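# Deliver lettered boxes to desks with matching plates

## Task

Every box carries a letter on its top face. Move each box onto the desk in this office whose nameplate, mounted on the desk's front edge, shows the same letter; a box whose letter appears on no plate stays where it is. The robot must not topple or finish leaning, or the task fails. A box only counts as placed if it stays put without the robot holding it at the end.

## Robot and tools

ROBOT. A Hello Robot Stretch 4, which has a single arm: an omni-wheel base, a lift running up a mast, an arm that telescopes forward, a wrist with yaw, pitch and roll joints, and a two-finger gripper. It stands about 1.6 m tall, and the rim of the base lies within 0.23 m of the base origin. Loose objects may occasionally get a brief push from outside.

FRAMES. In the base frame the origin is on the floor under the base centre, x points forward, y left and z up. hand_pose is reported in this frame and marks a point between the open fingertips; with all wrist joints at zero its axes line up with the base frame. The printed value may be slightly off. The odometry frame is the base frame as it was at the start of the scene.

execute_actions(actions, cameras). actions is a list holding exactly one action, or an empty list to just read state and images. An action contains "base", "joints", or both, plus optional "pace" and "contact_limits"; alternatively it is {"end_of_arm": "enable_torque"} by itself. All motions in one action begin together.
- base: exactly one relative move, measured from where the base last reported itself. translate_m is a straight offset in metres, forward positive, -2 to 2. strafe_m is a sideways offset in metres, left positive, -2 to 2. rotate_rad is an on-the-spot turn in radians, counter-clockwise (left) positive, -3.2 to 3.2.
- joints: a single dict of absolute targets keyed by joint name. lift_m 0 to 1.2 m; arm_m 0 to 0.55 m (extension); wrist_yaw_rad -1.134 to 4.276 (0 points forward, positive turns left, 3.14 is folded back, and past 3.4 the arm can block it); wrist_pitch_rad -1.117 to 4.259 (0 level, 1.57 points down); wrist_roll_rad -1.117 to 4.259 (0 keeps the fingers level, positive is clockwise seen from behind); gripper_m -0.038 to 0.141 m, the fingertip gap, where values below 0 press the tips together. Done tolerances: lift and arm ±0.004, yaw and roll ±0.02, pitch ±0.05, gripper ±0.004. Targets outside the range are clamped and the result reports it; an unknown key or any other illegal value rejects the whole call and nothing moves.
- pace: "slow", "default", "fast" or "max". The base reaches 0.1/0.3/0.4/0.6 m/s and turns at 1/2/3/4 rad/s; once the lift is above 0.2 these caps shrink, down to 0.3 m/s and 1 rad/s at 1.2.
- contact_limits: {"arm_m": value}, from 0 (lightest) to 0.75; 0.5 is used if omitted.
- cameras: any of head_camera, head_left_camera, head_right_camera, wrist_camera, or "all"; omitted or null gives all, [] gives none.
No single action may run longer than 15 s. A joint or the base that is left out of an action may keep pushing toward its old target. Once a result reports a stop, the remaining execute_actions, wait and finished_scene calls in that same reply are skipped.

wait(seconds 0 to 10) sends no new command and returns the state and images. zoom_image(camera, region [x0,y0,x1,y1] in pixels, at most 504x504) zooms in on the latest full image from that camera. read_manual only returns licence texts. finished_scene(scene 1 or 2) ends the scene permanently and reports whether the task succeeded; the next task then appears.

RESULTS. base_status and joint_status report "done", "off_target" (stopped short and possibly still pushing), "contact_stop_at_<key>" (blocked, the part goes slack and a slack lift may sink), "limit_stop_at_<name>" (tilt above 6 degrees, own_body and so on), "time_out", or "torque_fault" (a wrist or gripper motor shut itself off; send enable_torque). on_its_own describes what the call did not command, where "held at" is the target being held. lidar_m lists 12 distances in 30 degree sectors, the first straight ahead and counting counter-clockwise (4th left, 7th behind, 10th right); "-" means nothing seen or closer than 0.25 m, and it may miss glass or thin legs. wrist_depth_mm is a 7x7 grid of depths from 100 to 2000 mm. base_odometry comes from the wheels only; if turned_by_wheels and turned_by_imu differ by more than about 0.1 rad, the base slipped or hit something. base_tilt is in degrees (forward and right positive) with an offset of about 1.5 degrees. motor_effort is a percentage, positive toward higher joint values, with the peak in brackets; for wheel_0/1/2, positive means turning right.

GRIPPING. Command gripper_m below the object's width. Squeezing harder pulls the object toward the wrist, and opening pushes it away. Neither the reading nor "done" proves a grasp; a firm grasp shows up in the gripper_m effort. If the fingertips get stuck on a surface, raise the lift. To unfold at the start, send lift_m 0.4 together with wrist_yaw_rad 0.

CAMERAS. head_camera sits on top of the mast looking forward and down, so turn the base to look around. head_left_camera and head_right_camera are fisheyes pointing more steeply down and show the base and arm. wrist_camera looks along the fingers. Read box letters and desk plates, using zoom when needed.

AVOID. Turning or driving with more than 1 kg held and arm_m above 0.2, especially at fast or max, since it can tip the robot. Steady pushes with the gripper high. Pressing the gripper into things, which causes torque faults. Tilting the wrist up while rolled, which triggers own-body stops. Drops, slams, hard hits and boxes falling off desks.

Each tool is called after "Call:" as a command line: name --argument value for each argument, lists and objects as JSON in quotes; but a table of rows of numbers goes row by row, as --pt "numbers of a row", without its own name.

## Session

Call:
execute_actions --actions '[]'

Scene clock: 0.00 s.
base_odometry: x=+0.000 y=+0.000 heading=+0.000 (m, m, rad; odometry frame)
turned_by_wheels: +0.000 (rad since the last result)
turned_by_imu: +0.000 (rad since the last result)
base_tilt: forward=+0.0 right=-0.7 (deg)
lidar_m: 1.25 1.33 1.21 0.84 0.76 0.80 1.72 1.55 1.41 0.98 0.88 0.90
base_status: not commanded
joint_positions: lift_m=+0.235 arm_m=+0.001 wrist_yaw_rad=+3.125 wrist_pitch_rad=+0.022 wrist_roll_rad=+0.012 gripper_m=+0.057
joint_status: not commanded
motor_effort: lift_m=+20 arm_m=-1 wrist_yaw_rad=+1 wrist_pitch_rad=-7 wrist_roll_rad=+0 gripper_m=-4 wheel_0=+0 wheel_1=+0 wheel_2=+0 (%)
hand_pose: x=-0.1153 y=+0.0922 z=+0.4065 quat_wxyz=(+0.008, -0.011, +0.006, +1.000) (m; base frame)
wrist_depth_mm: - 138 1808 - 1060 854 715 / - 126 196 - 1060 842 707 / 114 138 220 - 1025 842 699 / 141 1576 1921 - 1008 809 691 / 1464 1708 1921 - 976 798 683 / 1182 1118 1229 1281 891 788 676 / 866 931 - 1008 891 768 654
pictures: head_camera, head_left_camera, head_right_camera, wrist_camera
Images, in order (width x height): head_camera 420x560, head_left_camera 420x672, head_right_camera 420x672, wrist_camera 616x392.

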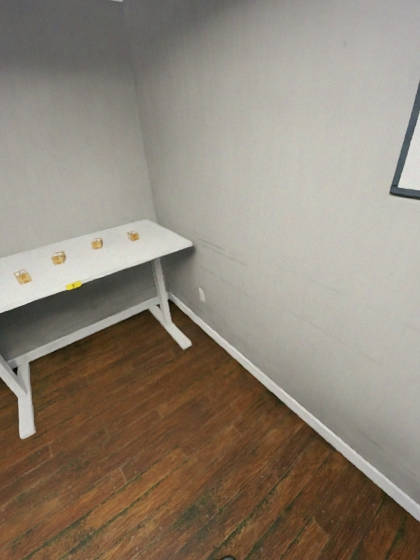

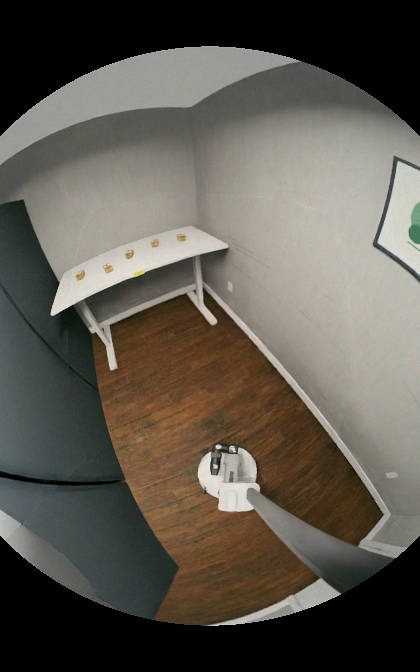

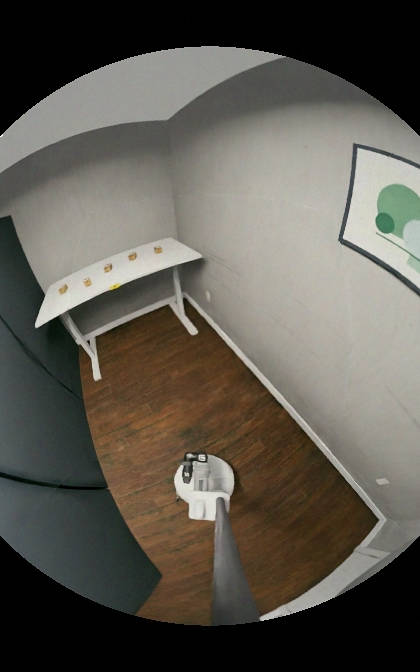

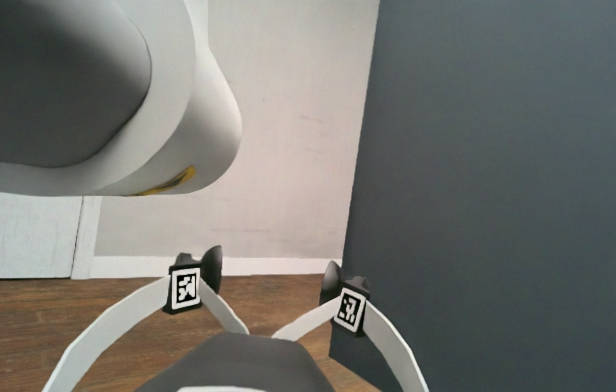

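Call:
execute_actions --actions '[{"base":{"rotate_rad":0.64},"joints":{"lift_m":0.75,"wrist_yaw_rad":0,"gripper_m":0.11},"pace":"fast"}]' --cameras '[]'

Call:
execute_actions --actions '[{"base":{"translate_m":0.55},"joints":{"wrist_pitch_rad":0.5},"pace":"fast"}]'

Call:
zoom_image --camera "head_camera" --region '[0,250,420,450]'

Scene clock: 7.27 s.
base_odometry: x=+0.000 y=+0.000 heading=+0.640 (m, m, rad; odometry frame)
turned_by_wheels: +0.640 (rad since the last result)
turned_by_imu: +0.630 (rad since the last result)
base_tilt: forward=+0.1 right=-0.6 (deg)
lidar_m: 1.32 1.09 0.81 0.78 0.83 1.66 1.60 1.25 0.93 0.89 0.95 1.38
base_status: done
joint_positions: lift_m=+0.750 arm_m=+0.001 wrist_yaw_rad=+0.000 wrist_pitch_rad=+0.022 wrist_roll_rad=+0.012 gripper_m=+0.110
joint_status: all done
motor_effort: lift_m=+24(25) arm_m=-1(1) wrist_yaw_rad=-1(7) wrist_pitch_rad=-7(8) wrist_roll_rad=-3(2) gripper_m=-1(5) wheel_0=-1(7) wheel_1=+1(10) wheel_2=+1(11) (%)
hand_pose: x=+0.4601 y=-0.0873 z=+0.9215 quat_wxyz=(+1.000, +0.006, +0.011, +0.000) (m; base frame)
wrist_depth_mm: 1182 1756 1863 1863 1863 1863 1397 / 1229 1756 1863 1983 1983 1983 1308 / 1229 1863 1921 1921 1921 1921 1308 / 1255 1576 1921 1921 1921 1863 1229 / 1336 1537 1921 1921 1921 1499 1182 / 1366 1499 1921 1983 220 1576 1182 / 1366 1808 - 1863 1863 1537 1160
pictures: none
No camera images: the call's "cameras" was empty. Leave "cameras" out to get every camera's image.

Scene clock: 10.10 s.
base_odometry: x=+0.441 y=+0.329 heading=+0.640 (m, m, rad; odometry frame)
turned_by_wheels: +0.000 (rad since the last result)
turned_by_imu: +0.003 (rad since the last result)
base_tilt: forward=+0.0 right=-0.7 (deg)
lidar_m: 0.78 0.85 0.77 0.75 0.79 1.16 2.16 1.27 0.95 0.94 0.99 0.81
base_status: done
joint_positions: lift_m=+0.750 arm_m=+0.001 wrist_yaw_rad=+0.000 wrist_pitch_rad=+0.502 wrist_roll_rad=+0.012 gripper_m=+0.110
joint_status: all done
motor_effort: lift_m=+24(24) arm_m=-1(1) wrist_yaw_rad=+0(2) wrist_pitch_rad=-7(7) wrist_roll_rad=-2(3) gripper_m=+0(1) wheel_0=+0(9) wheel_1=+0(6) wheel_2=+2(12) (%)
hand_pose: x=+0.4246 y=-0.0874 z=+0.7891 quat_wxyz=(+0.969, +0.006, +0.248, -0.001) (m; base frame)
wrist_depth_mm: 1042 1255 1255 1229 778 788 759 / 1078 1366 1308 1308 1281 1255 1060 / 1118 1464 1464 1397 1397 1366 960 / 1229 1499 1499 1537 1499 1464 1138 / 1308 1160 1499 1618 1576 1499 1182 / 1118 1118 1160 1308 220 1336 1229 / 976 1060 - 1098 1118 1160 1138
pictures: head_camera, head_left_camera, head_right_camera, wrist_camera
Images, in order (width x height): head_camera 420x560, head_left_camera 420x672, head_right_camera 420x672, wrist_camera 616x392.

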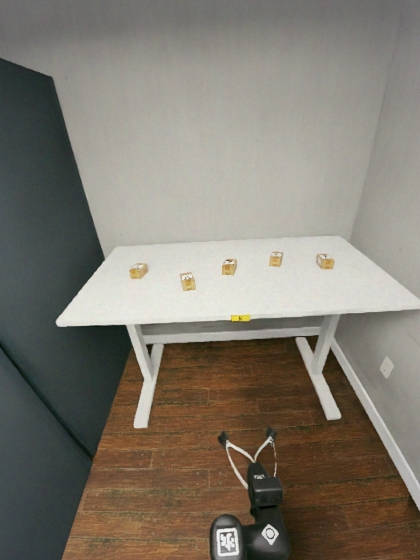

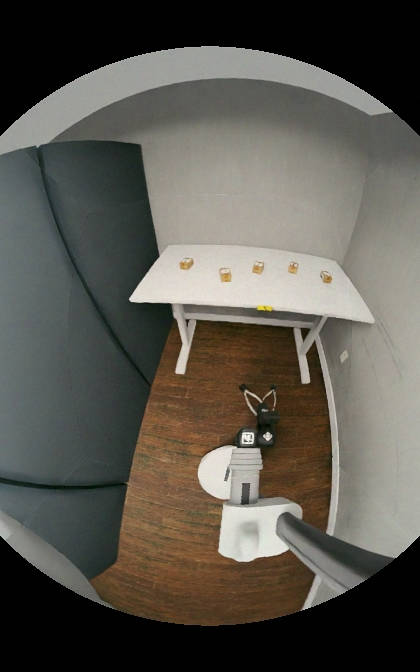

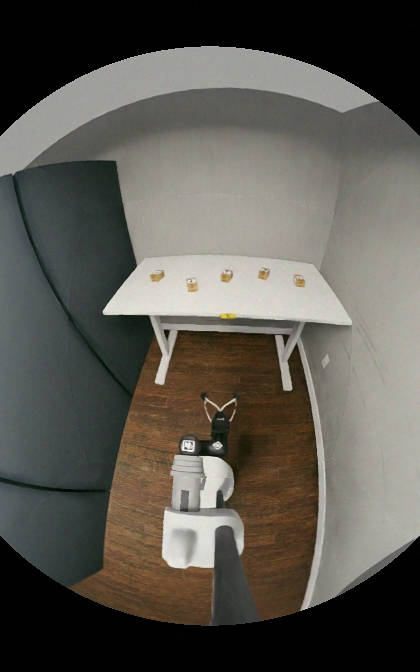

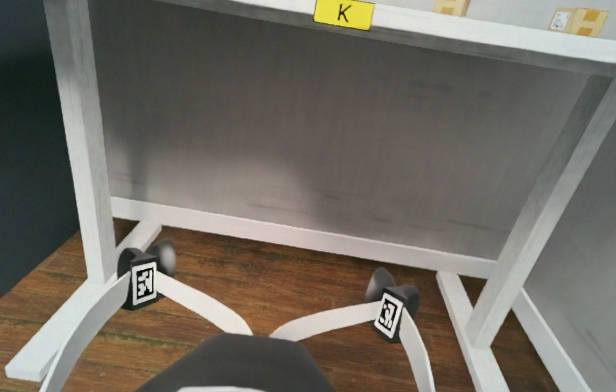

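Region (0, 250, 420, 450) of head_camera's 420x560 image, scaled by 1.200, with more detail than that image has; it fills the top 240 rows of this view, and the rest is white.

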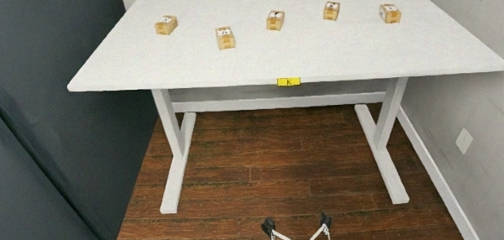

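Call:
execute_actions --actions '[{"base":{"translate_m":0.28},"joints":{"lift_m":1.0},"pace":"fast"}]' --cameras '["head_camera","wrist_camera"]'

Call:
zoom_image --camera "head_camera" --region '[80,270,260,370]'

Call:
zoom_image --camera "head_camera" --region '[220,270,400,370]'

Scene clock: 15.27 s.
base_odometry: x=+0.666 y=+0.496 heading=+0.641 (m, m, rad; odometry frame)
turned_by_wheels: +0.000 (rad since the last result)
turned_by_imu: +0.002 (rad since the last result)
base_tilt: forward=+0.0 right=-0.7 (deg)
lidar_m: 0.50 0.55 0.76 0.75 0.80 1.16 2.43 1.27 0.99 0.94 0.70 0.54
base_status: done
joint_positions: lift_m=+1.000 arm_m=+0.001 wrist_yaw_rad=+0.000 wrist_pitch_rad=+0.502 wrist_roll_rad=+0.012 gripper_m=+0.110
joint_status: all done
motor_effort: lift_m=+24(26) arm_m=-1(1) wrist_yaw_rad=+0(0) wrist_pitch_rad=-5(7) wrist_roll_rad=-3(1) gripper_m=+0(0) wheel_0=+2(8) wheel_1=+2(6) wheel_2=+0(11) (%)
hand_pose: x=+0.4246 y=-0.0874 z=+1.0391 quat_wxyz=(+0.969, +0.006, +0.248, -0.001) (m; base frame)
wrist_depth_mm: 1025 1008 976 976 960 960 931 / 691 904 1025 1025 1008 1008 991 / 554 580 654 668 820 931 1025 / 433 462 488 530 574 634 640 / 364 364 389 413 436 473 500 / 960 1397 362 357 220 377 397 / 1182 1308 - 1366 1430 1430 854
pictures: head_camera, wrist_camera
Images, in order (width x height): head_camera 420x560, wrist_camera 616x392.

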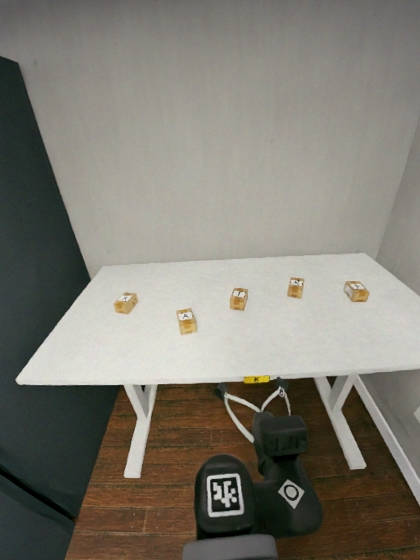

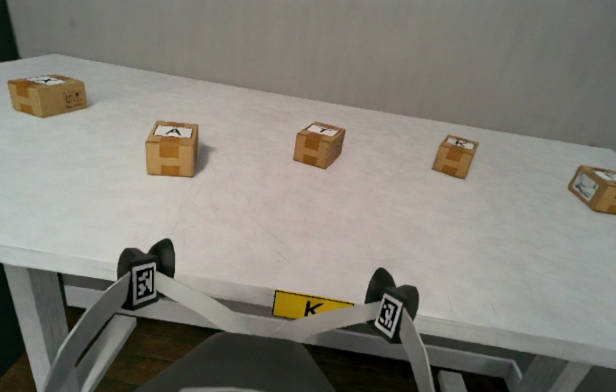

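Region (80, 270, 260, 370) of head_camera's 420x560 image, scaled by 2.800, with more detail than that image has.

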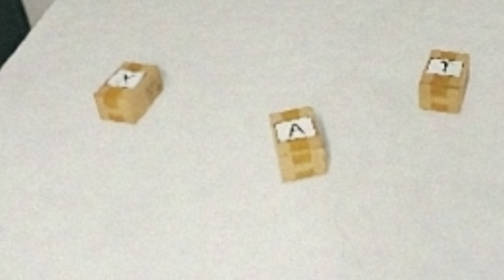

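Region (220, 270, 400, 370) of head_camera's 420x560 image, scaled by 2.800, with more detail than that image has.

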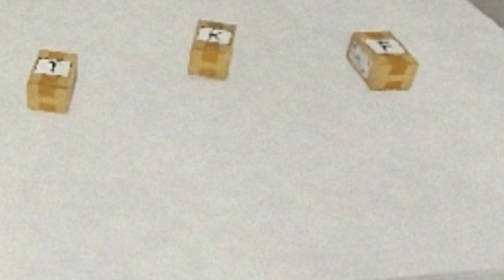

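Call:
execute_actions --actions '[{"base":{"translate_m":-1.8},"pace":"max"}]' --cameras '[]'

Call:
execute_actions --actions '[{"base":{"rotate_rad":1.61},"joints":{"lift_m":0.4},"pace":"fast"}]' --cameras '["head_camera","head_left_camera"]'

Scene clock: 24.60 s.
base_odometry: x=-0.778 y=-0.580 heading=+0.640 (m, m, rad; odometry frame)
turned_by_wheels: +0.000 (rad since the last result)
turned_by_imu: -0.006 (rad since the last result)
base_tilt: forward=+0.0 right=-0.6 (deg)
lidar_m: 2.31 1.15 0.88 2.13 0.91 0.64 0.63 0.67 0.89 0.85 0.91 1.28
base_status: done
joint_positions: lift_m=+1.000 arm_m=+0.001 wrist_yaw_rad=+0.000 wrist_pitch_rad=+0.502 wrist_roll_rad=+0.012 gripper_m=+0.110
joint_status: not commanded
motor_effort: lift_m=+24(24) arm_m=-1(1) wrist_yaw_rad=+1(2) wrist_pitch_rad=-5(6) wrist_roll_rad=-2(2) gripper_m=+1(2) wheel_0=-1(7) wheel_1=+0(7) wheel_2=-2(14) (%)
hand_pose: x=+0.4246 y=-0.0874 z=+1.0391 quat_wxyz=(+0.969, +0.006, +0.248, -0.001) (m; base frame)
wrist_depth_mm: 1255 1756 - - - - 1308 / 1308 1921 - - - 1863 1255 / 1336 1921 - - - 1863 1205 / 1366 - - - - 1756 1160 / 1430 1756 1921 - - 1661 1098 / 1430 1430 1537 1618 220 1576 1098 / 1255 1336 - 1366 1430 1397 1042
pictures: none
No camera images: the call's "cameras" was empty. Leave "cameras" out to get every camera's image.

Scene clock: 27.20 s.
base_odometry: x=-0.778 y=-0.579 heading=+2.250 (m, m, rad; odometry frame)
turned_by_wheels: +1.610 (rad since the last result)
turned_by_imu: +1.582 (rad since the last result)
base_tilt: forward=+0.1 right=-0.8 (deg)
lidar_m: 1.97 0.87 0.61 0.61 0.67 0.90 0.87 0.94 1.31 2.30 1.10 0.89
base_status: done
joint_positions: lift_m=+0.400 arm_m=+0.001 wrist_yaw_rad=+0.000 wrist_pitch_rad=+0.502 wrist_roll_rad=+0.012 gripper_m=+0.110
joint_status: all done
motor_effort: lift_m=+16(22) arm_m=-1(1) wrist_yaw_rad=-1(0) wrist_pitch_rad=-6(6) wrist_roll_rad=-2(1) gripper_m=+0(1) wheel_0=-3(6) wheel_1=-2(8) wheel_2=+0(6) (%)
hand_pose: x=+0.4246 y=-0.0874 z=+0.4397 quat_wxyz=(+0.969, +0.006, +0.248, -0.001) (m; base frame)
wrist_depth_mm: 976 1366 - - - 627 517 / 991 1397 - - - 580 554 / 1008 1366 1576 1808 1756 603 591 / 991 1138 1229 1336 1042 640 627 / 866 866 946 1008 931 683 668 / 715 691 750 820 220 741 723 / 621 654 - 699 715 759 778
pictures: head_camera, head_left_camera
Images, in order (width x height): head_camera 420x560, head_left_camera 420x672.

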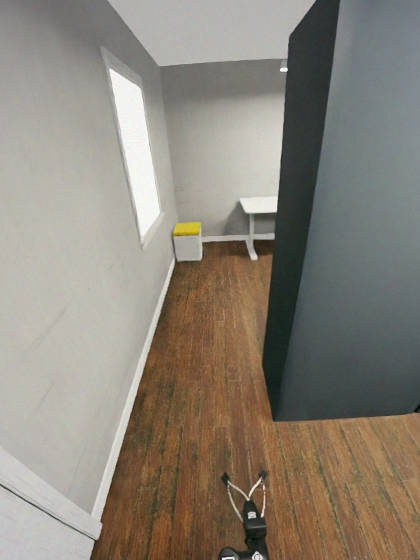

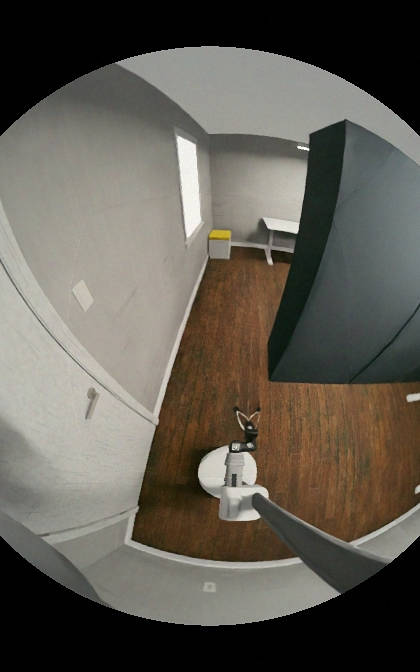

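Call:
execute_actions --actions '[{"base":{"translate_m":1.6},"pace":"max"}]' --cameras '[]'

Call:
execute_actions --actions '[{"base":{"rotate_rad":-1.0},"joints":{"wrist_pitch_rad":0},"pace":"fast"}]'

Scene clock: 37.77 s.
base_odometry: x=-1.783 y=+0.665 heading=+2.250 (m, m, rad; odometry frame)
turned_by_wheels: +0.000 (rad since the last result)
turned_by_imu: +0.007 (rad since the last result)
base_tilt: forward=+0.0 right=-0.7 (deg)
lidar_m: 1.55 0.65 0.54 0.52 0.57 0.84 2.47 0.54 0.50 1.62 1.96 1.54
base_status: done
joint_positions: lift_m=+0.400 arm_m=+0.001 wrist_yaw_rad=+0.000 wrist_pitch_rad=+0.502 wrist_roll_rad=+0.012 gripper_m=+0.110
joint_status: not commanded
motor_effort: lift_m=+18(18) arm_m=-1(1) wrist_yaw_rad=+1(2) wrist_pitch_rad=-7(7) wrist_roll_rad=-3(2) gripper_m=-1(1) wheel_0=+1(6) wheel_1=+0(8) wheel_2=+0(13) (%)
hand_pose: x=+0.4246 y=-0.0874 z=+0.4396 quat_wxyz=(+0.969, +0.006, +0.248, -0.001) (m; base frame)
wrist_depth_mm: 778 1098 1308 1808 1808 1808 1708 / 820 1160 1366 1983 1983 1921 1921 / 831 1182 1430 1708 - 1983 1983 / 866 1098 1229 1308 1397 1499 1708 / 820 866 931 1008 1078 1118 1229 / 723 699 750 809 220 891 960 / 621 654 - 676 707 759 809
pictures: none
No camera images: the call's "cameras" was empty. Leave "cameras" out to get every camera's image.

Scene clock: 39.20 s.
base_odometry: x=-1.783 y=+0.665 heading=+1.250 (m, m, rad; odometry frame)
turned_by_wheels: -1.000 (rad since the last result)
turned_by_imu: -0.983 (rad since the last result)
base_tilt: forward=+0.1 right=-0.6 (deg)
lidar_m: 1.90 1.57 1.31 0.62 0.53 0.51 0.57 0.90 2.46 0.52 0.49 2.25
base_status: done
joint_positions: lift_m=+0.400 arm_m=+0.001 wrist_yaw_rad=+0.000 wrist_pitch_rad=+0.002 wrist_roll_rad=+0.012 gripper_m=+0.110
joint_status: all done
motor_effort: lift_m=+18(18) arm_m=-1(1) wrist_yaw_rad=+1(0) wrist_pitch_rad=-7(14) wrist_roll_rad=-2(2) gripper_m=-2(1) wheel_0=+2(10) wheel_1=+1(9) wheel_2=-1(8) (%)
hand_pose: x=+0.4602 y=-0.0874 z=+0.5777 quat_wxyz=(+1.000, +0.006, +0.001, +0.000) (m; base frame)
wrist_depth_mm: 1921 - - - - - - / 1863 - - - - - - / 1808 - - - - - - / 1921 - - - - - - / 1921 - - - - - - / 1708 1576 1808 - 221 - - / 1205 1366 - 1499 1499 1808 1921
pictures: head_camera, head_left_camera, head_right_camera, wrist_camera
Images, in order (width x height): head_camera 420x560, head_left_camera 420x672, head_right_camera 420x672, wrist_camera 616x392.

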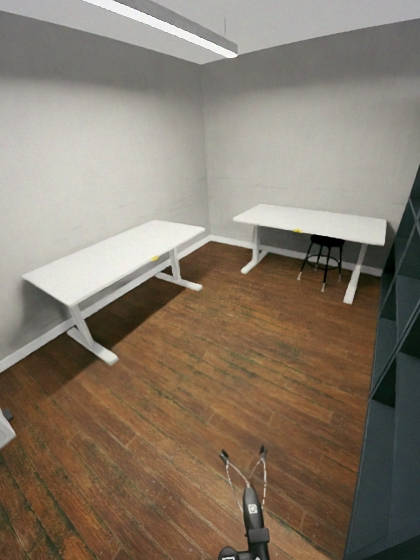

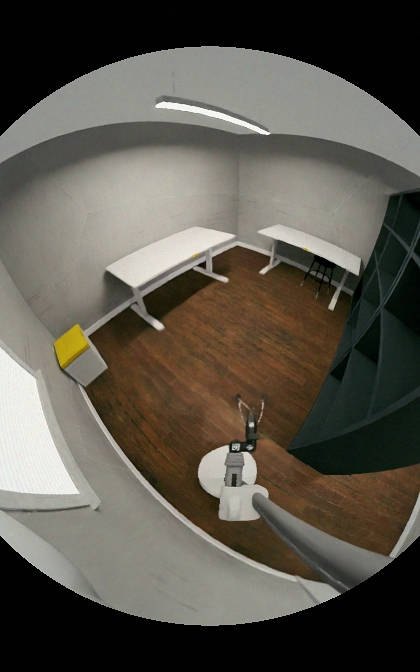

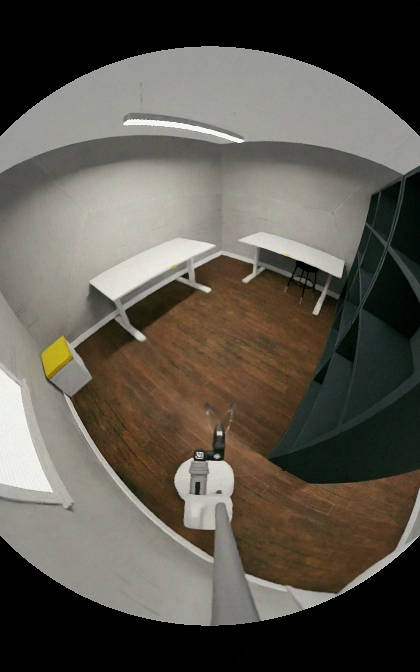

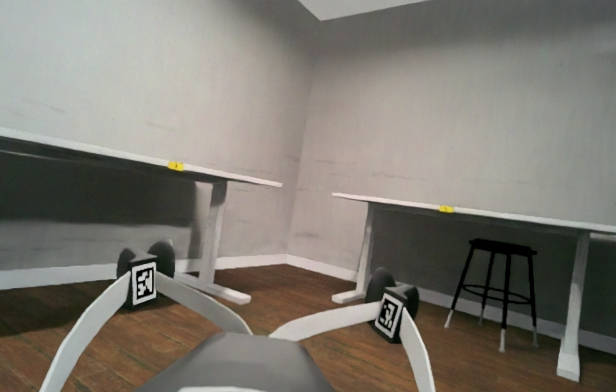

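Call:
zoom_image --camera "wrist_camera" --region '[155,150,195,180]'

Call:
zoom_image --camera "wrist_camera" --region '[425,195,465,225]'

Call:
zoom_image --camera "head_camera" --region '[280,220,315,245]'

Call:
zoom_image --camera "head_camera" --region '[138,245,173,270]'

Region (155, 150, 195, 180) of wrist_camera's 616x392 image, scaled by 12.600; it fills the top 378 rows of this view, and the rest is white.

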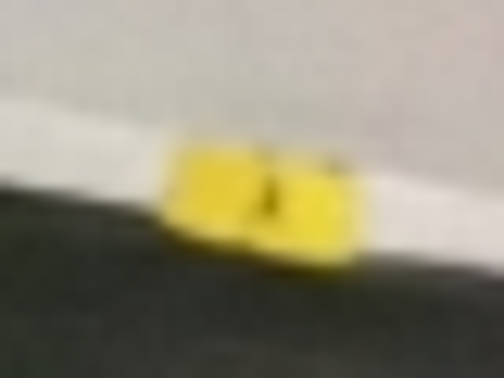

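Region (425, 195, 465, 225) of wrist_camera's 616x392 image, scaled by 12.600; it fills the top 378 rows of this view, and the rest is white.

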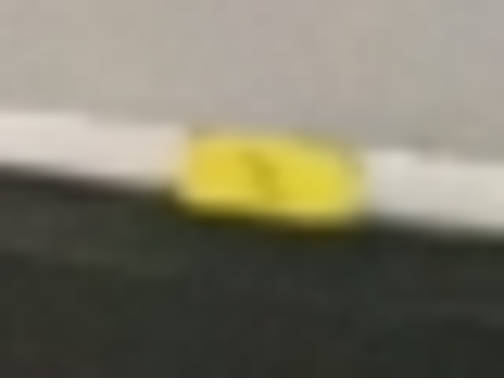

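Region (280, 220, 315, 245) of head_camera's 420x560 image, scaled by 14.400, with more detail than that image has; it fills the top 360 rows of this view, and the rest is white.

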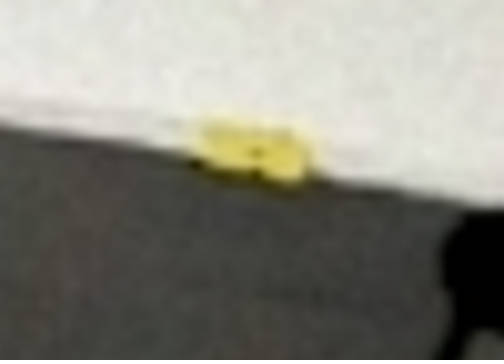

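Region (138, 245, 173, 270) of head_camera's 420x560 image, scaled by 14.400, with more detail than that image has; it fills the top 360 rows of this view, and the rest is white.

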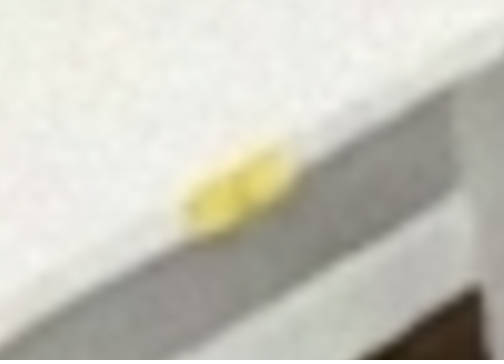

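Call:
execute_actions --actions '[{"base":{"translate_m":0.5},"joints":{"arm_m":0.45,"wrist_roll_rad":0.15},"pace":"max"}]' --cameras '["head_camera","wrist_camera"]'

Call:
zoom_image --camera "wrist_camera" --region '[440,120,616,240]'

Scene clock: 49.87 s.
base_odometry: x=-1.626 y=+1.140 heading=+1.250 (m, m, rad; odometry frame)
turned_by_wheels: +0.000 (rad since the last result)
turned_by_imu: +0.003 (rad since the last result)
base_tilt: forward=+0.1 right=-0.7 (deg)
lidar_m: 1.48 1.17 1.17 1.15 0.91 0.90 1.03 1.56 0.57 0.63 0.96 1.99
base_status: done
joint_positions: lift_m=+0.400 arm_m=+0.449 wrist_yaw_rad=+0.000 wrist_pitch_rad=+0.002 wrist_roll_rad=+0.150 gripper_m=+0.110
joint_status: all done
motor_effort: lift_m=+18(18) arm_m=+5(7) wrist_yaw_rad=-1(3) wrist_pitch_rad=-7(8) wrist_roll_rad=-2(2) gripper_m=+0(0) wheel_0=+0(7) wheel_1=+0(7) wheel_2=+1(16) (%)
hand_pose: x=+0.9085 y=-0.0873 z=+0.5777 quat_wxyz=(+0.997, +0.075, +0.001, +0.000) (m; base frame)
wrist_depth_mm: 1464 1756 - - - - 1808 / 1464 1756 - - - - 1808 / 1397 1661 - - - - 1863 / 1366 1618 - - - - 1808 / 1430 1576 - - - - 1863 / 1464 1430 1808 - 220 - 1921 / 1397 1397 - 1336 1366 1464 1464
pictures: head_camera, wrist_camera
Images, in order (width x height): head_camera 420x560, wrist_camera 616x392.

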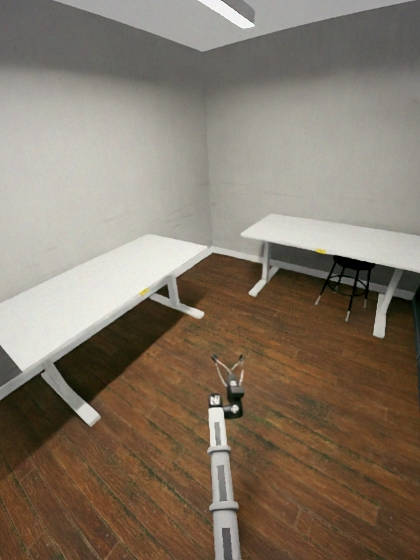

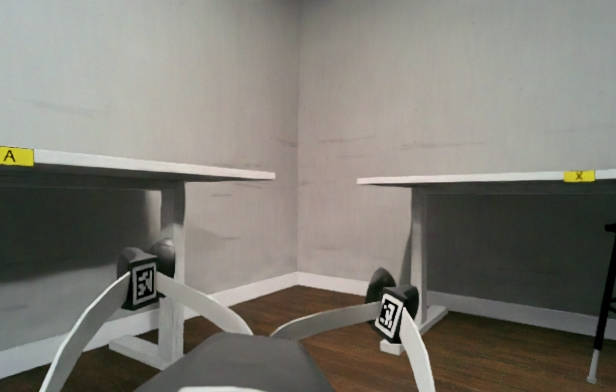

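Region (440, 120, 616, 240) of wrist_camera's 616x392 image, scaled by 2.864; it fills the top 344 rows of this view, and the rest is white.

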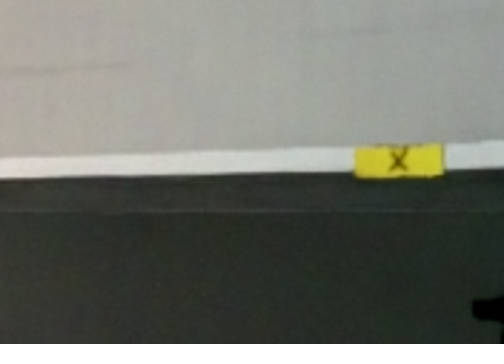

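Call:
execute_actions --actions '[{"base":{"translate_m":-0.55},"joints":{"arm_m":0,"wrist_roll_rad":0.04,"wrist_yaw_rad":1.6,"lift_m":0.3},"pace":"max"}]' --cameras '[]'

Call:
execute_actions --actions '[{"base":{"rotate_rad":-0.61},"pace":"fast"}]' --cameras '[]'

Call:
execute_actions --actions '[{"base":{"strafe_m":-1.38},"pace":"max"}]' --cameras '[]'

Call:
execute_actions --actions '[{"base":{"translate_m":1.9},"joints":{"wrist_yaw_rad":0,"lift_m":1.0,"wrist_pitch_rad":0.5,"gripper_m":0.13},"pace":"max"}]' --cameras '["head_camera","wrist_camera"]'

Scene clock: 58.03 s.
base_odometry: x=-1.799 y=+0.618 heading=+1.250 (m, m, rad; odometry frame)
turned_by_wheels: +0.000 (rad since the last result)
turned_by_imu: -0.001 (rad since the last result)
base_tilt: forward=+0.1 right=-0.7 (deg)
lidar_m: 1.91 1.60 1.20 0.58 0.49 0.48 0.53 0.83 2.43 0.58 0.53 2.09
base_status: done
joint_positions: lift_m=+0.300 arm_m=+0.002 wrist_yaw_rad=+1.600 wrist_pitch_rad=+0.002 wrist_roll_rad=+0.040 gripper_m=+0.110
joint_status: all done
motor_effort: lift_m=+18(17) arm_m=-6(9) wrist_yaw_rad=+0(8) wrist_pitch_rad=-7(8) wrist_roll_rad=-4(7) gripper_m=-1(0) wheel_0=-1(6) wheel_1=+0(8) wheel_2=-2(10) (%)
hand_pose: x=+0.2514 y=+0.2909 z=+0.4778 quat_wxyz=(+0.697, +0.013, +0.015, +0.717) (m; base frame)
wrist_depth_mm: 569 647 820 1078 1576 - 1808 / 569 676 809 1078 1618 - 1808 / 580 691 842 1098 1661 1983 1708 / 580 699 854 1138 1708 1983 1756 / 585 661 854 1182 1464 1576 1708 / 597 661 854 1098 221 1430 1708 / 591 715 - 1205 1281 1308 1576
pictures: none
No camera images: the call's "cameras" was empty. Leave "cameras" out to get every camera's image.

Scene clock: 59.23 s.
base_odometry: x=-1.799 y=+0.618 heading=+0.640 (m, m, rad; odometry frame)
turned_by_wheels: -0.610 (rad since the last result)
turned_by_imu: -0.600 (rad since the last result)
base_tilt: forward=+0.0 right=-0.7 (deg)
lidar_m: 1.24 2.10 1.59 1.57 0.64 0.51 0.49 0.51 0.72 2.41 0.61 0.50
base_status: done
joint_positions: lift_m=+0.300 arm_m=+0.002 wrist_yaw_rad=+1.600 wrist_pitch_rad=+0.002 wrist_roll_rad=+0.040 gripper_m=+0.110
joint_status: not commanded
motor_effort: lift_m=+18(18) arm_m=-5(5) wrist_yaw_rad=+1(1) wrist_pitch_rad=-8(7) wrist_roll_rad=-2(4) gripper_m=-2(3) wheel_0=+0(8) wheel_1=-2(9) wheel_2=-2(11) (%)
hand_pose: x=+0.2515 y=+0.2909 z=+0.4778 quat_wxyz=(+0.697, +0.013, +0.015, +0.717) (m; base frame)
wrist_depth_mm: 991 1430 - - - - - / 991 1464 - - - - - / 1025 1464 - - - - - / 1060 1537 - - - - - / 1078 1366 1576 - - - - / 1118 1336 1499 1863 220 - - / 1008 1160 - 1205 1229 1430 1576
pictures: none
No camera images: the call's "cameras" was empty. Leave "cameras" out to get every camera's image.

Scene clock: 62.97 s.
base_odometry: x=-0.976 y=-0.489 heading=+0.640 (m, m, rad; odometry frame)
turned_by_wheels: +0.000 (rad since the last result)
turned_by_imu: -0.003 (rad since the last result)
base_tilt: forward=+0.1 right=-0.8 (deg)
lidar_m: 2.17 0.90 0.74 1.83 0.78 0.53 0.50 0.57 0.80 1.05 1.12 1.55
base_status: done
joint_positions: lift_m=+0.300 arm_m=+0.002 wrist_yaw_rad=+1.600 wrist_pitch_rad=+0.002 wrist_roll_rad=+0.040 gripper_m=+0.110
joint_status: not commanded
motor_effort: lift_m=+19(19) arm_m=-6(5) wrist_yaw_rad=+0(0) wrist_pitch_rad=-7(7) wrist_roll_rad=-3(3) gripper_m=+0(1) wheel_0=-2(14) wheel_1=+2(13) wheel_2=+1(0) (%)
hand_pose: x=+0.2515 y=+0.2909 z=+0.4777 quat_wxyz=(+0.697, +0.013, +0.015, +0.717) (m; base frame)
wrist_depth_mm: 1098 1537 - - 866 585 585 / 1138 1618 - - 768 585 591 / 1138 1661 - - 715 591 585 / 1160 1708 - - 647 585 580 / 1205 1464 - - 603 580 574 / 1205 1336 1576 1921 221 580 580 / 1042 1160 - 1205 580 585 574
pictures: none
No camera images: the call's "cameras" was empty. Leave "cameras" out to get every camera's image.

Scene clock: 67.87 s.
base_odometry: x=+0.548 y=+0.645 heading=+0.640 (m, m, rad; odometry frame)
turned_by_wheels: +0.000 (rad since the last result)
turned_by_imu: +0.008 (rad since the last result)
base_tilt: forward=+0.0 right=-0.6 (deg)
lidar_m: 0.50 0.56 0.56 0.55 0.58 0.84 2.42 1.53 1.17 1.14 0.71 0.53
base_status: done
joint_positions: lift_m=+1.000 arm_m=+0.002 wrist_yaw_rad=+0.000 wrist_pitch_rad=+0.502 wrist_roll_rad=+0.040 gripper_m=+0.130
joint_status: all done
motor_effort: lift_m=+23(26) arm_m=-5(5) wrist_yaw_rad=+1(6) wrist_pitch_rad=-6(6) wrist_roll_rad=-3(3) gripper_m=+1(1) wheel_0=+1(8) wheel_1=-1(8) wheel_2=+1(20) (%)
hand_pose: x=+0.4254 y=-0.0874 z=+1.0392 quat_wxyz=(+0.968, +0.019, +0.248, -0.005) (m; base frame)
wrist_depth_mm: 878 991 991 960 960 946 931 / 831 946 1025 1008 1025 1008 991 / 585 609 668 741 788 904 976 / 442 469 500 508 564 609 647 / 364 359 397 413 436 459 484 / 960 891 355 359 216 370 387 / 991 1255 - 1397 1430 1430 1366
pictures: head_camera, wrist_camera
Images, in order (width x height): head_camera 420x560, wrist_camera 616x392.

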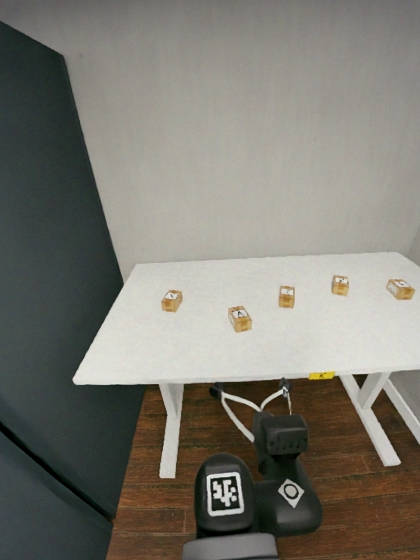

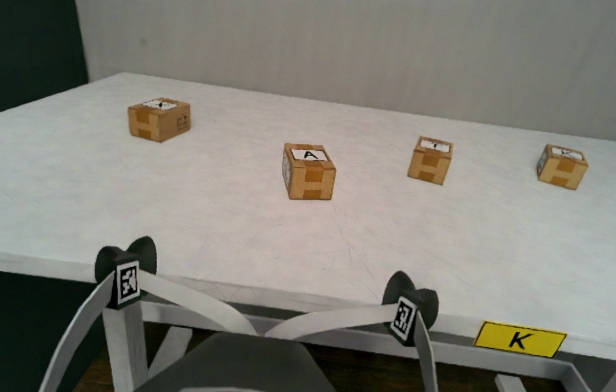

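Call:
execute_actions --actions '[{"joints":{"arm_m":0.17,"lift_m":0.97}}]' --cameras '["head_camera","wrist_camera"]'

Call:
zoom_image --camera "head_camera" --region '[150,275,310,375]'

Scene clock: 72.57 s.
base_odometry: x=+0.548 y=+0.645 heading=+0.640 (m, m, rad; odometry frame)
turned_by_wheels: +0.000 (rad since the last result)
turned_by_imu: +0.001 (rad since the last result)
base_tilt: forward=+0.0 right=-0.6 (deg)
lidar_m: 0.51 0.55 0.56 0.54 0.59 0.85 2.41 1.53 1.18 1.14 0.70 0.54
base_status: not commanded
joint_positions: lift_m=+0.970 arm_m=+0.169 wrist_yaw_rad=+0.000 wrist_pitch_rad=+0.502 wrist_roll_rad=+0.040 gripper_m=+0.130
joint_status: all done
motor_effort: lift_m=+16(22) arm_m=+6(8) wrist_yaw_rad=-2(0) wrist_pitch_rad=-6(6) wrist_roll_rad=-4(3) gripper_m=-1(0) wheel_0=+1(0) wheel_1=-1(1) wheel_2=+1(1) (%)
hand_pose: x=+0.5928 y=-0.0874 z=+1.0098 quat_wxyz=(+0.968, +0.019, +0.248, -0.005) (m; base frame)
wrist_depth_mm: 820 842 842 820 809 788 788 / 768 809 866 854 854 842 831 / 480 480 585 640 707 768 878 / 387 413 436 373 492 466 574 / 315 310 345 345 382 404 424 / 265 256 273 296 216 324 338 / 229 239 - 247 254 271 283
pictures: head_camera, wrist_camera
Images, in order (width x height): head_camera 420x560, wrist_camera 616x392.

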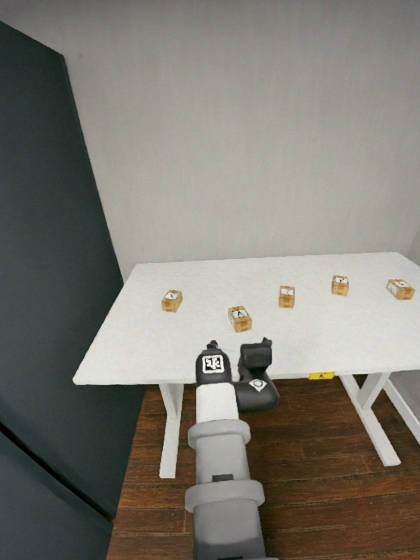

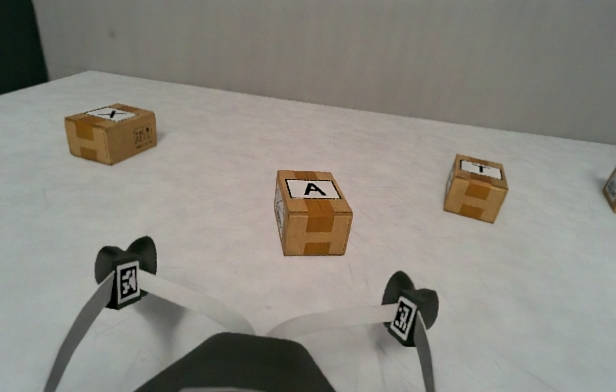

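Region (150, 275, 310, 375) of head_camera's 420x560 image, scaled by 3.150, with more detail than that image has; it fills the top 315 rows of this view, and the rest is white.

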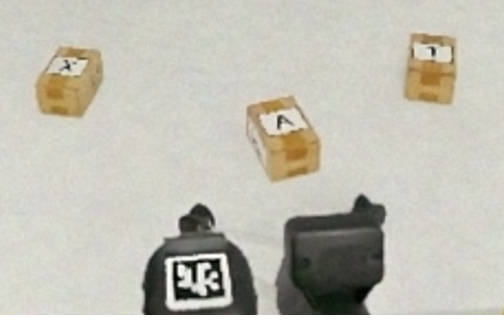

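Call:
execute_actions --actions '[{"base":{"strafe_m":-0.018},"joints":{"arm_m":0.30,"lift_m":0.932}}]' --cameras '["wrist_camera"]'

Scene clock: 77.20 s.
base_odometry: x=+0.559 y=+0.631 heading=+0.640 (m, m, rad; odometry frame)
turned_by_wheels: +0.000 (rad since the last result)
turned_by_imu: +0.001 (rad since the last result)
base_tilt: forward=+0.2 right=-0.6 (deg)
lidar_m: 0.50 0.57 0.59 0.56 0.61 0.88 2.44 1.52 1.17 1.13 0.70 0.53
base_status: done
joint_positions: lift_m=+0.932 arm_m=+0.299 wrist_yaw_rad=+0.000 wrist_pitch_rad=+0.502 wrist_roll_rad=+0.040 gripper_m=+0.130
joint_status: all done
motor_effort: lift_m=+15(16) arm_m=+6(5) wrist_yaw_rad=+1(1) wrist_pitch_rad=-6(6) wrist_roll_rad=-3(1) gripper_m=-1(0) wheel_0=+0(8) wheel_1=+0(9) wheel_2=+0(9) (%)
hand_pose: x=+0.7228 y=-0.0874 z=+0.9718 quat_wxyz=(+0.968, +0.019, +0.248, -0.005) (m; base frame)
wrist_depth_mm: 723 723 699 699 699 676 676 / 597 676 732 732 723 723 715 / 349 449 484 525 580 634 699 / 319 338 351 366 404 373 397 / 260 256 271 213 312 324 322 / 217 211 206 204 216 266 277 / 187 196 - 203 209 223 230
pictures: wrist_camera
Images, in order (width x height): wrist_camera 616x392.

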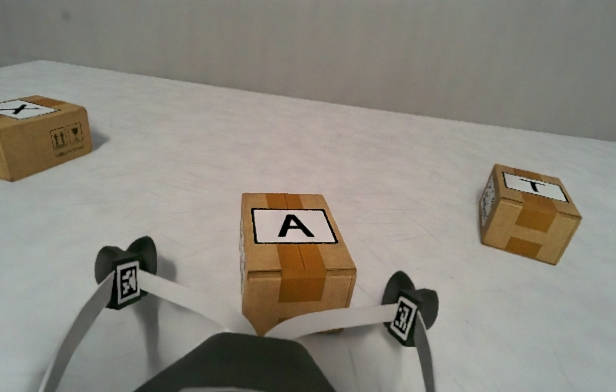

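Call:
execute_actions --actions '[{"joints":{"gripper_m":0.015}}]' --cameras '["wrist_camera"]'

Call:
execute_actions --actions '[{"joints":{"lift_m":0.97}}]' --cameras '["wrist_camera"]'

Scene clock: 81.23 s.
base_odometry: x=+0.559 y=+0.631 heading=+0.640 (m, m, rad; odometry frame)
turned_by_wheels: +0.000 (rad since the last result)
turned_by_imu: +0.001 (rad since the last result)
base_tilt: forward=+0.1 right=-0.5 (deg)
lidar_m: 0.50 0.55 0.59 0.55 0.62 0.88 2.42 1.51 1.16 1.11 0.70 0.52
base_status: not commanded
joint_positions: lift_m=+0.932 arm_m=+0.299 wrist_yaw_rad=+0.000 wrist_pitch_rad=+0.503 wrist_roll_rad=+0.040 gripper_m=+0.015
joint_status: all done
motor_effort: lift_m=+15(16) arm_m=+6(6) wrist_yaw_rad=+2(2) wrist_pitch_rad=-8(9) wrist_roll_rad=-3(3) gripper_m=-17(20) wheel_0=+0(0) wheel_1=+0(0) wheel_2=+0(0) (%)
hand_pose: x=+0.7227 y=-0.0874 z=+0.9716 quat_wxyz=(+0.968, +0.019, +0.249, -0.005) (m; base frame)
wrist_depth_mm: 732 715 707 699 683 676 661 / 597 668 732 732 732 723 707 / 347 445 484 530 574 634 707 / 319 338 349 364 402 373 392 / 259 271 205 210 310 322 322 / 216 182 197 196 239 266 277 / 185 195 - 197 204 222 228
pictures: wrist_camera
Images, in order (width x height): wrist_camera 616x392.

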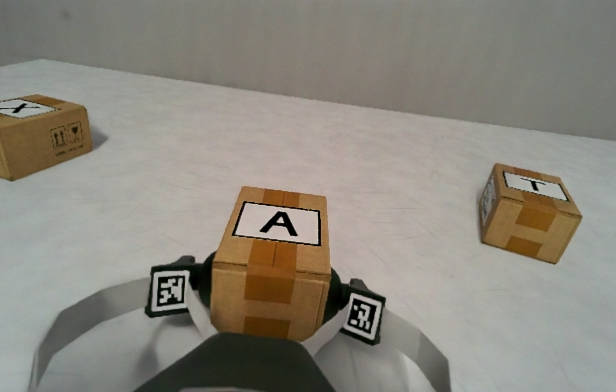

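Scene clock: 82.23 s.
base_odometry: x=+0.559 y=+0.631 heading=+0.640 (m, m, rad; odometry frame)
turned_by_wheels: +0.000 (rad since the last result)
turned_by_imu: +0.000 (rad since the last result)
base_tilt: forward=+0.1 right=-0.6 (deg)
lidar_m: 0.51 0.56 0.57 0.57 0.60 0.87 2.43 1.52 1.16 1.12 0.70 0.53
base_status: not commanded
joint_positions: lift_m=+0.970 arm_m=+0.299 wrist_yaw_rad=+0.000 wrist_pitch_rad=+0.503 wrist_roll_rad=+0.040 gripper_m=+0.015
joint_status: all done
motor_effort: lift_m=+25(26) arm_m=+6(6) wrist_yaw_rad=-2(0) wrist_pitch_rad=-8(8) wrist_roll_rad=-2(2) gripper_m=-20(20) wheel_0=+0(0) wheel_1=+0(0) wheel_2=+0(0) (%)
hand_pose: x=+0.7227 y=-0.0874 z=+1.0088 quat_wxyz=(+0.968, +0.019, +0.249, -0.005) (m; base frame)
wrist_depth_mm: 732 715 707 699 691 676 676 / 741 750 750 759 732 723 707 / 389 544 580 634 707 750 759 / 359 404 424 439 492 517 569 / 312 325 206 210 377 343 392 / 262 182 196 195 290 320 334 / 223 236 - 238 247 268 281
pictures: wrist_camera
Images, in order (width x height): wrist_camera 616x392.

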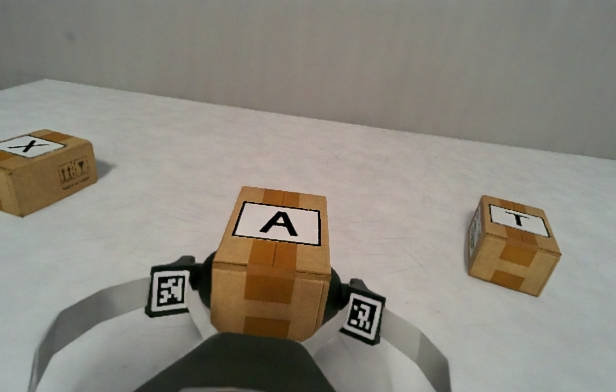

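Call:
execute_actions --actions '[{"base":{"translate_m":-1.88},"joints":{"arm_m":0},"pace":"max"}]' --cameras '[]'

Call:
execute_actions --actions '[{"base":{"rotate_rad":1.58},"joints":{"lift_m":0.45},"pace":"fast"}]' --cameras '[]'

Call:
execute_actions --actions '[{"base":{"translate_m":2.0},"pace":"max"}]' --cameras '[]'

Call:
execute_actions --actions '[{"base":{"rotate_rad":-0.55},"joints":{"lift_m":0.78},"pace":"fast"}]' --cameras '["head_camera","wrist_camera"]'

Scene clock: 94.27 s.
base_odometry: x=-0.949 y=-0.491 heading=+0.639 (m, m, rad; odometry frame)
turned_by_wheels: +0.000 (rad since the last result)
turned_by_imu: -0.006 (rad since the last result)
base_tilt: forward=+0.1 right=-0.6 (deg)
lidar_m: 2.24 0.92 0.76 1.90 0.78 0.55 0.53 0.59 0.84 1.04 1.08 1.53
base_status: done
joint_positions: lift_m=+0.970 arm_m=+0.002 wrist_yaw_rad=+0.000 wrist_pitch_rad=+0.503 wrist_roll_rad=+0.040 gripper_m=+0.015
joint_status: all done
motor_effort: lift_m=+24(25) arm_m=-6(8) wrist_yaw_rad=+2(2) wrist_pitch_rad=-10(10) wrist_roll_rad=-3(2) gripper_m=-21(20) wheel_0=-2(9) wheel_1=-1(10) wheel_2=+0(11) (%)
hand_pose: x=+0.4252 y=-0.0874 z=+1.0088 quat_wxyz=(+0.968, +0.019, +0.249, -0.005) (m; base frame)
wrist_depth_mm: 1025 1499 - - - - 1499 / 1078 1537 - - - - 1464 / 1098 1661 - - - - 1430 / 1138 1708 - - - - 1397 / 1160 1708 206 210 - 1921 1366 / 1118 182 196 196 1576 1661 1336 / 1160 1308 - 1281 1366 1499 1308
pictures: none
No camera images: the call's "cameras" was empty. Leave "cameras" out to get every camera's image.

Scene clock: 96.67 s.
base_odometry: x=-0.949 y=-0.491 heading=+2.219 (m, m, rad; odometry frame)
turned_by_wheels: +1.580 (rad since the last result)
turned_by_imu: +1.553 (rad since the last result)
base_tilt: forward=+0.0 right=-0.6 (deg)
lidar_m: 1.79 0.79 0.55 0.50 0.59 0.84 1.05 1.11 1.53 2.22 0.90 0.75
base_status: done
joint_positions: lift_m=+0.450 arm_m=+0.002 wrist_yaw_rad=+0.000 wrist_pitch_rad=+0.503 wrist_roll_rad=+0.040 gripper_m=+0.015
joint_status: all done
motor_effort: lift_m=+17(22) arm_m=-6(6) wrist_yaw_rad=+0(3) wrist_pitch_rad=-10(10) wrist_roll_rad=-3(3) gripper_m=-20(20) wheel_0=-1(5) wheel_1=-1(9) wheel_2=+2(8) (%)
hand_pose: x=+0.4253 y=-0.0874 z=+0.4894 quat_wxyz=(+0.968, +0.019, +0.249, -0.005) (m; base frame)
wrist_depth_mm: 904 1308 - - - 732 477 / 946 1366 - - - 691 462 / 960 1430 1708 1921 - 661 449 / 976 1205 1281 1336 1366 634 469 / 917 976 206 210 1042 603 496 / 798 182 196 196 759 580 544 / 668 715 - 723 750 609 597
pictures: none
No camera images: the call's "cameras" was empty. Leave "cameras" out to get every camera's image.

Scene clock: 102.03 s.
base_odometry: x=-2.158 y=+1.103 heading=+2.220 (m, m, rad; odometry frame)
turned_by_wheels: +0.000 (rad since the last result)
turned_by_imu: +0.009 (rad since the last result)
base_tilt: forward=+0.0 right=-0.6 (deg)
lidar_m: 0.98 0.59 0.46 0.42 0.46 0.72 3.07 0.96 1.29 2.47 1.21 1.05
base_status: done
joint_positions: lift_m=+0.450 arm_m=+0.002 wrist_yaw_rad=+0.000 wrist_pitch_rad=+0.503 wrist_roll_rad=+0.040 gripper_m=+0.015
joint_status: not commanded
motor_effort: lift_m=+17(17) arm_m=-5(5) wrist_yaw_rad=+0(0) wrist_pitch_rad=-9(10) wrist_roll_rad=-4(2) gripper_m=-18(19) wheel_0=+1(9) wheel_1=+2(5) wheel_2=+0(13) (%)
hand_pose: x=+0.4253 y=-0.0874 z=+0.4894 quat_wxyz=(+0.968, +0.019, +0.249, -0.005) (m; base frame)
wrist_depth_mm: 759 1060 1336 1366 1336 1336 931 / 750 759 866 1464 1397 1397 1308 / 788 798 798 1537 1499 1499 1430 / 820 866 842 1336 1499 1366 1537 / 842 931 205 210 1138 1182 1281 / 759 182 197 196 866 960 991 / 676 715 - 715 750 820 854
pictures: none
No camera images: the call's "cameras" was empty. Leave "cameras" out to get every camera's image.

Scene clock: 103.93 s.
base_odometry: x=-2.158 y=+1.102 heading=+1.670 (m, m, rad; odometry frame)
turned_by_wheels: -0.550 (rad since the last result)
turned_by_imu: -0.540 (rad since the last result)
base_tilt: forward=+0.0 right=-0.7 (deg)
lidar_m: 1.02 0.98 0.61 0.45 0.41 0.47 0.73 2.10 0.97 1.25 2.44 1.24
base_status: done
joint_positions: lift_m=+0.780 arm_m=+0.002 wrist_yaw_rad=+0.000 wrist_pitch_rad=+0.503 wrist_roll_rad=+0.040 gripper_m=+0.015
joint_status: all done
motor_effort: lift_m=+24(27) arm_m=-5(5) wrist_yaw_rad=+1(1) wrist_pitch_rad=-9(10) wrist_roll_rad=-2(3) gripper_m=-18(19) wheel_0=+2(7) wheel_1=+0(11) wheel_2=+0(8) (%)
hand_pose: x=+0.4252 y=-0.0875 z=+0.8188 quat_wxyz=(+0.968, +0.020, +0.249, -0.005) (m; base frame)
wrist_depth_mm: 1205 1336 1464 1661 1808 - - / 1281 1366 1430 1255 1464 1708 - / 1336 1499 1661 1863 - - - / 1464 1618 1808 1863 - - - / 1430 1464 205 210 1708 1756 1983 / 1160 182 196 196 1336 1464 1537 / 1025 1078 - 1098 1118 1205 1308
pictures: head_camera, wrist_camera
Images, in order (width x height): head_camera 420x560, wrist_camera 616x392.

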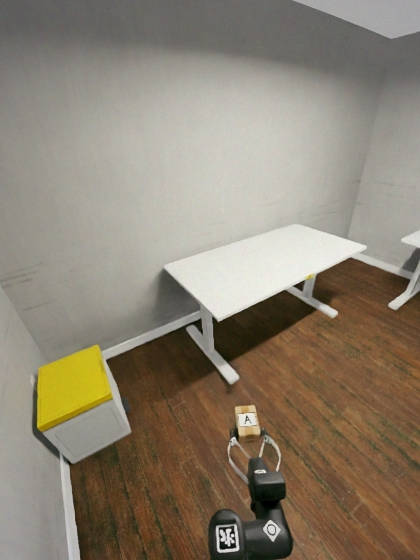

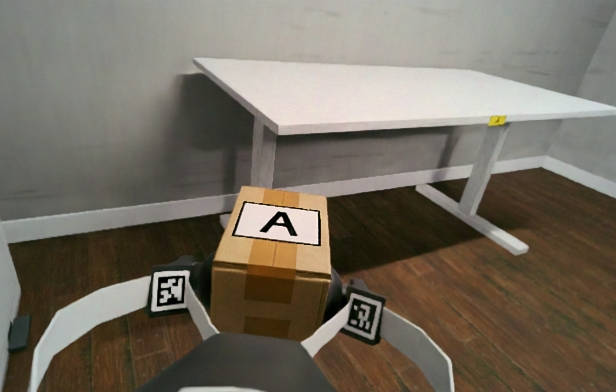

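Call:
execute_actions --actions '[{"base":{"translate_m":0.42},"joints":{"arm_m":0.5},"pace":"fast"}]' --cameras '["head_camera","wrist_camera"]'

Scene clock: 107.93 s.
base_odometry: x=-2.200 y=+1.520 heading=+1.670 (m, m, rad; odometry frame)
turned_by_wheels: +0.000 (rad since the last result)
turned_by_imu: +0.002 (rad since the last result)
base_tilt: forward=+0.0 right=-0.6 (deg)
lidar_m: 0.63 0.96 0.68 0.64 0.62 0.68 1.01 1.24 1.26 1.81 2.26 0.75
base_status: done
joint_positions: lift_m=+0.780 arm_m=+0.499 wrist_yaw_rad=+0.000 wrist_pitch_rad=+0.503 wrist_roll_rad=+0.040 gripper_m=+0.015
joint_status: all done
motor_effort: lift_m=+24(25) arm_m=+5(7) wrist_yaw_rad=+1(1) wrist_pitch_rad=-9(10) wrist_roll_rad=-5(3) gripper_m=-18(18) wheel_0=+1(7) wheel_1=+0(8) wheel_2=+1(11) (%)
hand_pose: x=+0.9228 y=-0.0873 z=+0.8188 quat_wxyz=(+0.968, +0.019, +0.249, -0.005) (m; base frame)
wrist_depth_mm: 574 627 691 759 854 991 1160 / 615 661 741 820 946 1098 1281 / 621 640 683 750 831 904 1008 / 466 484 496 521 580 621 668 / 370 384 206 210 445 469 496 / 307 182 196 195 343 379 399 / 265 282 - 282 293 319 332
pictures: head_camera, wrist_camera
Images, in order (width x height): head_camera 420x560, wrist_camera 616x392.

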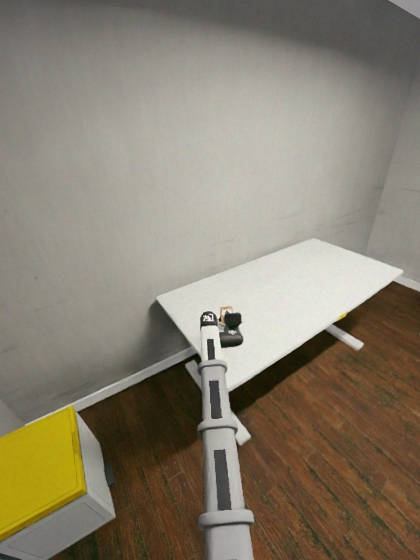

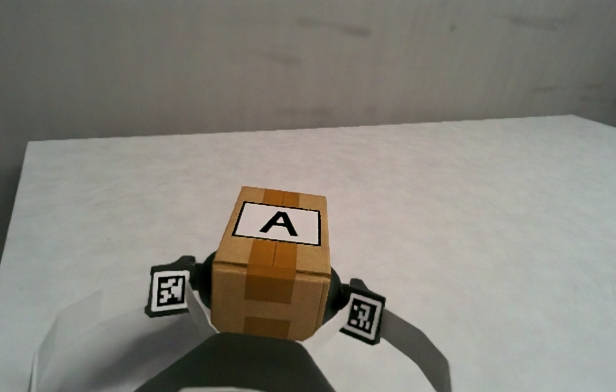

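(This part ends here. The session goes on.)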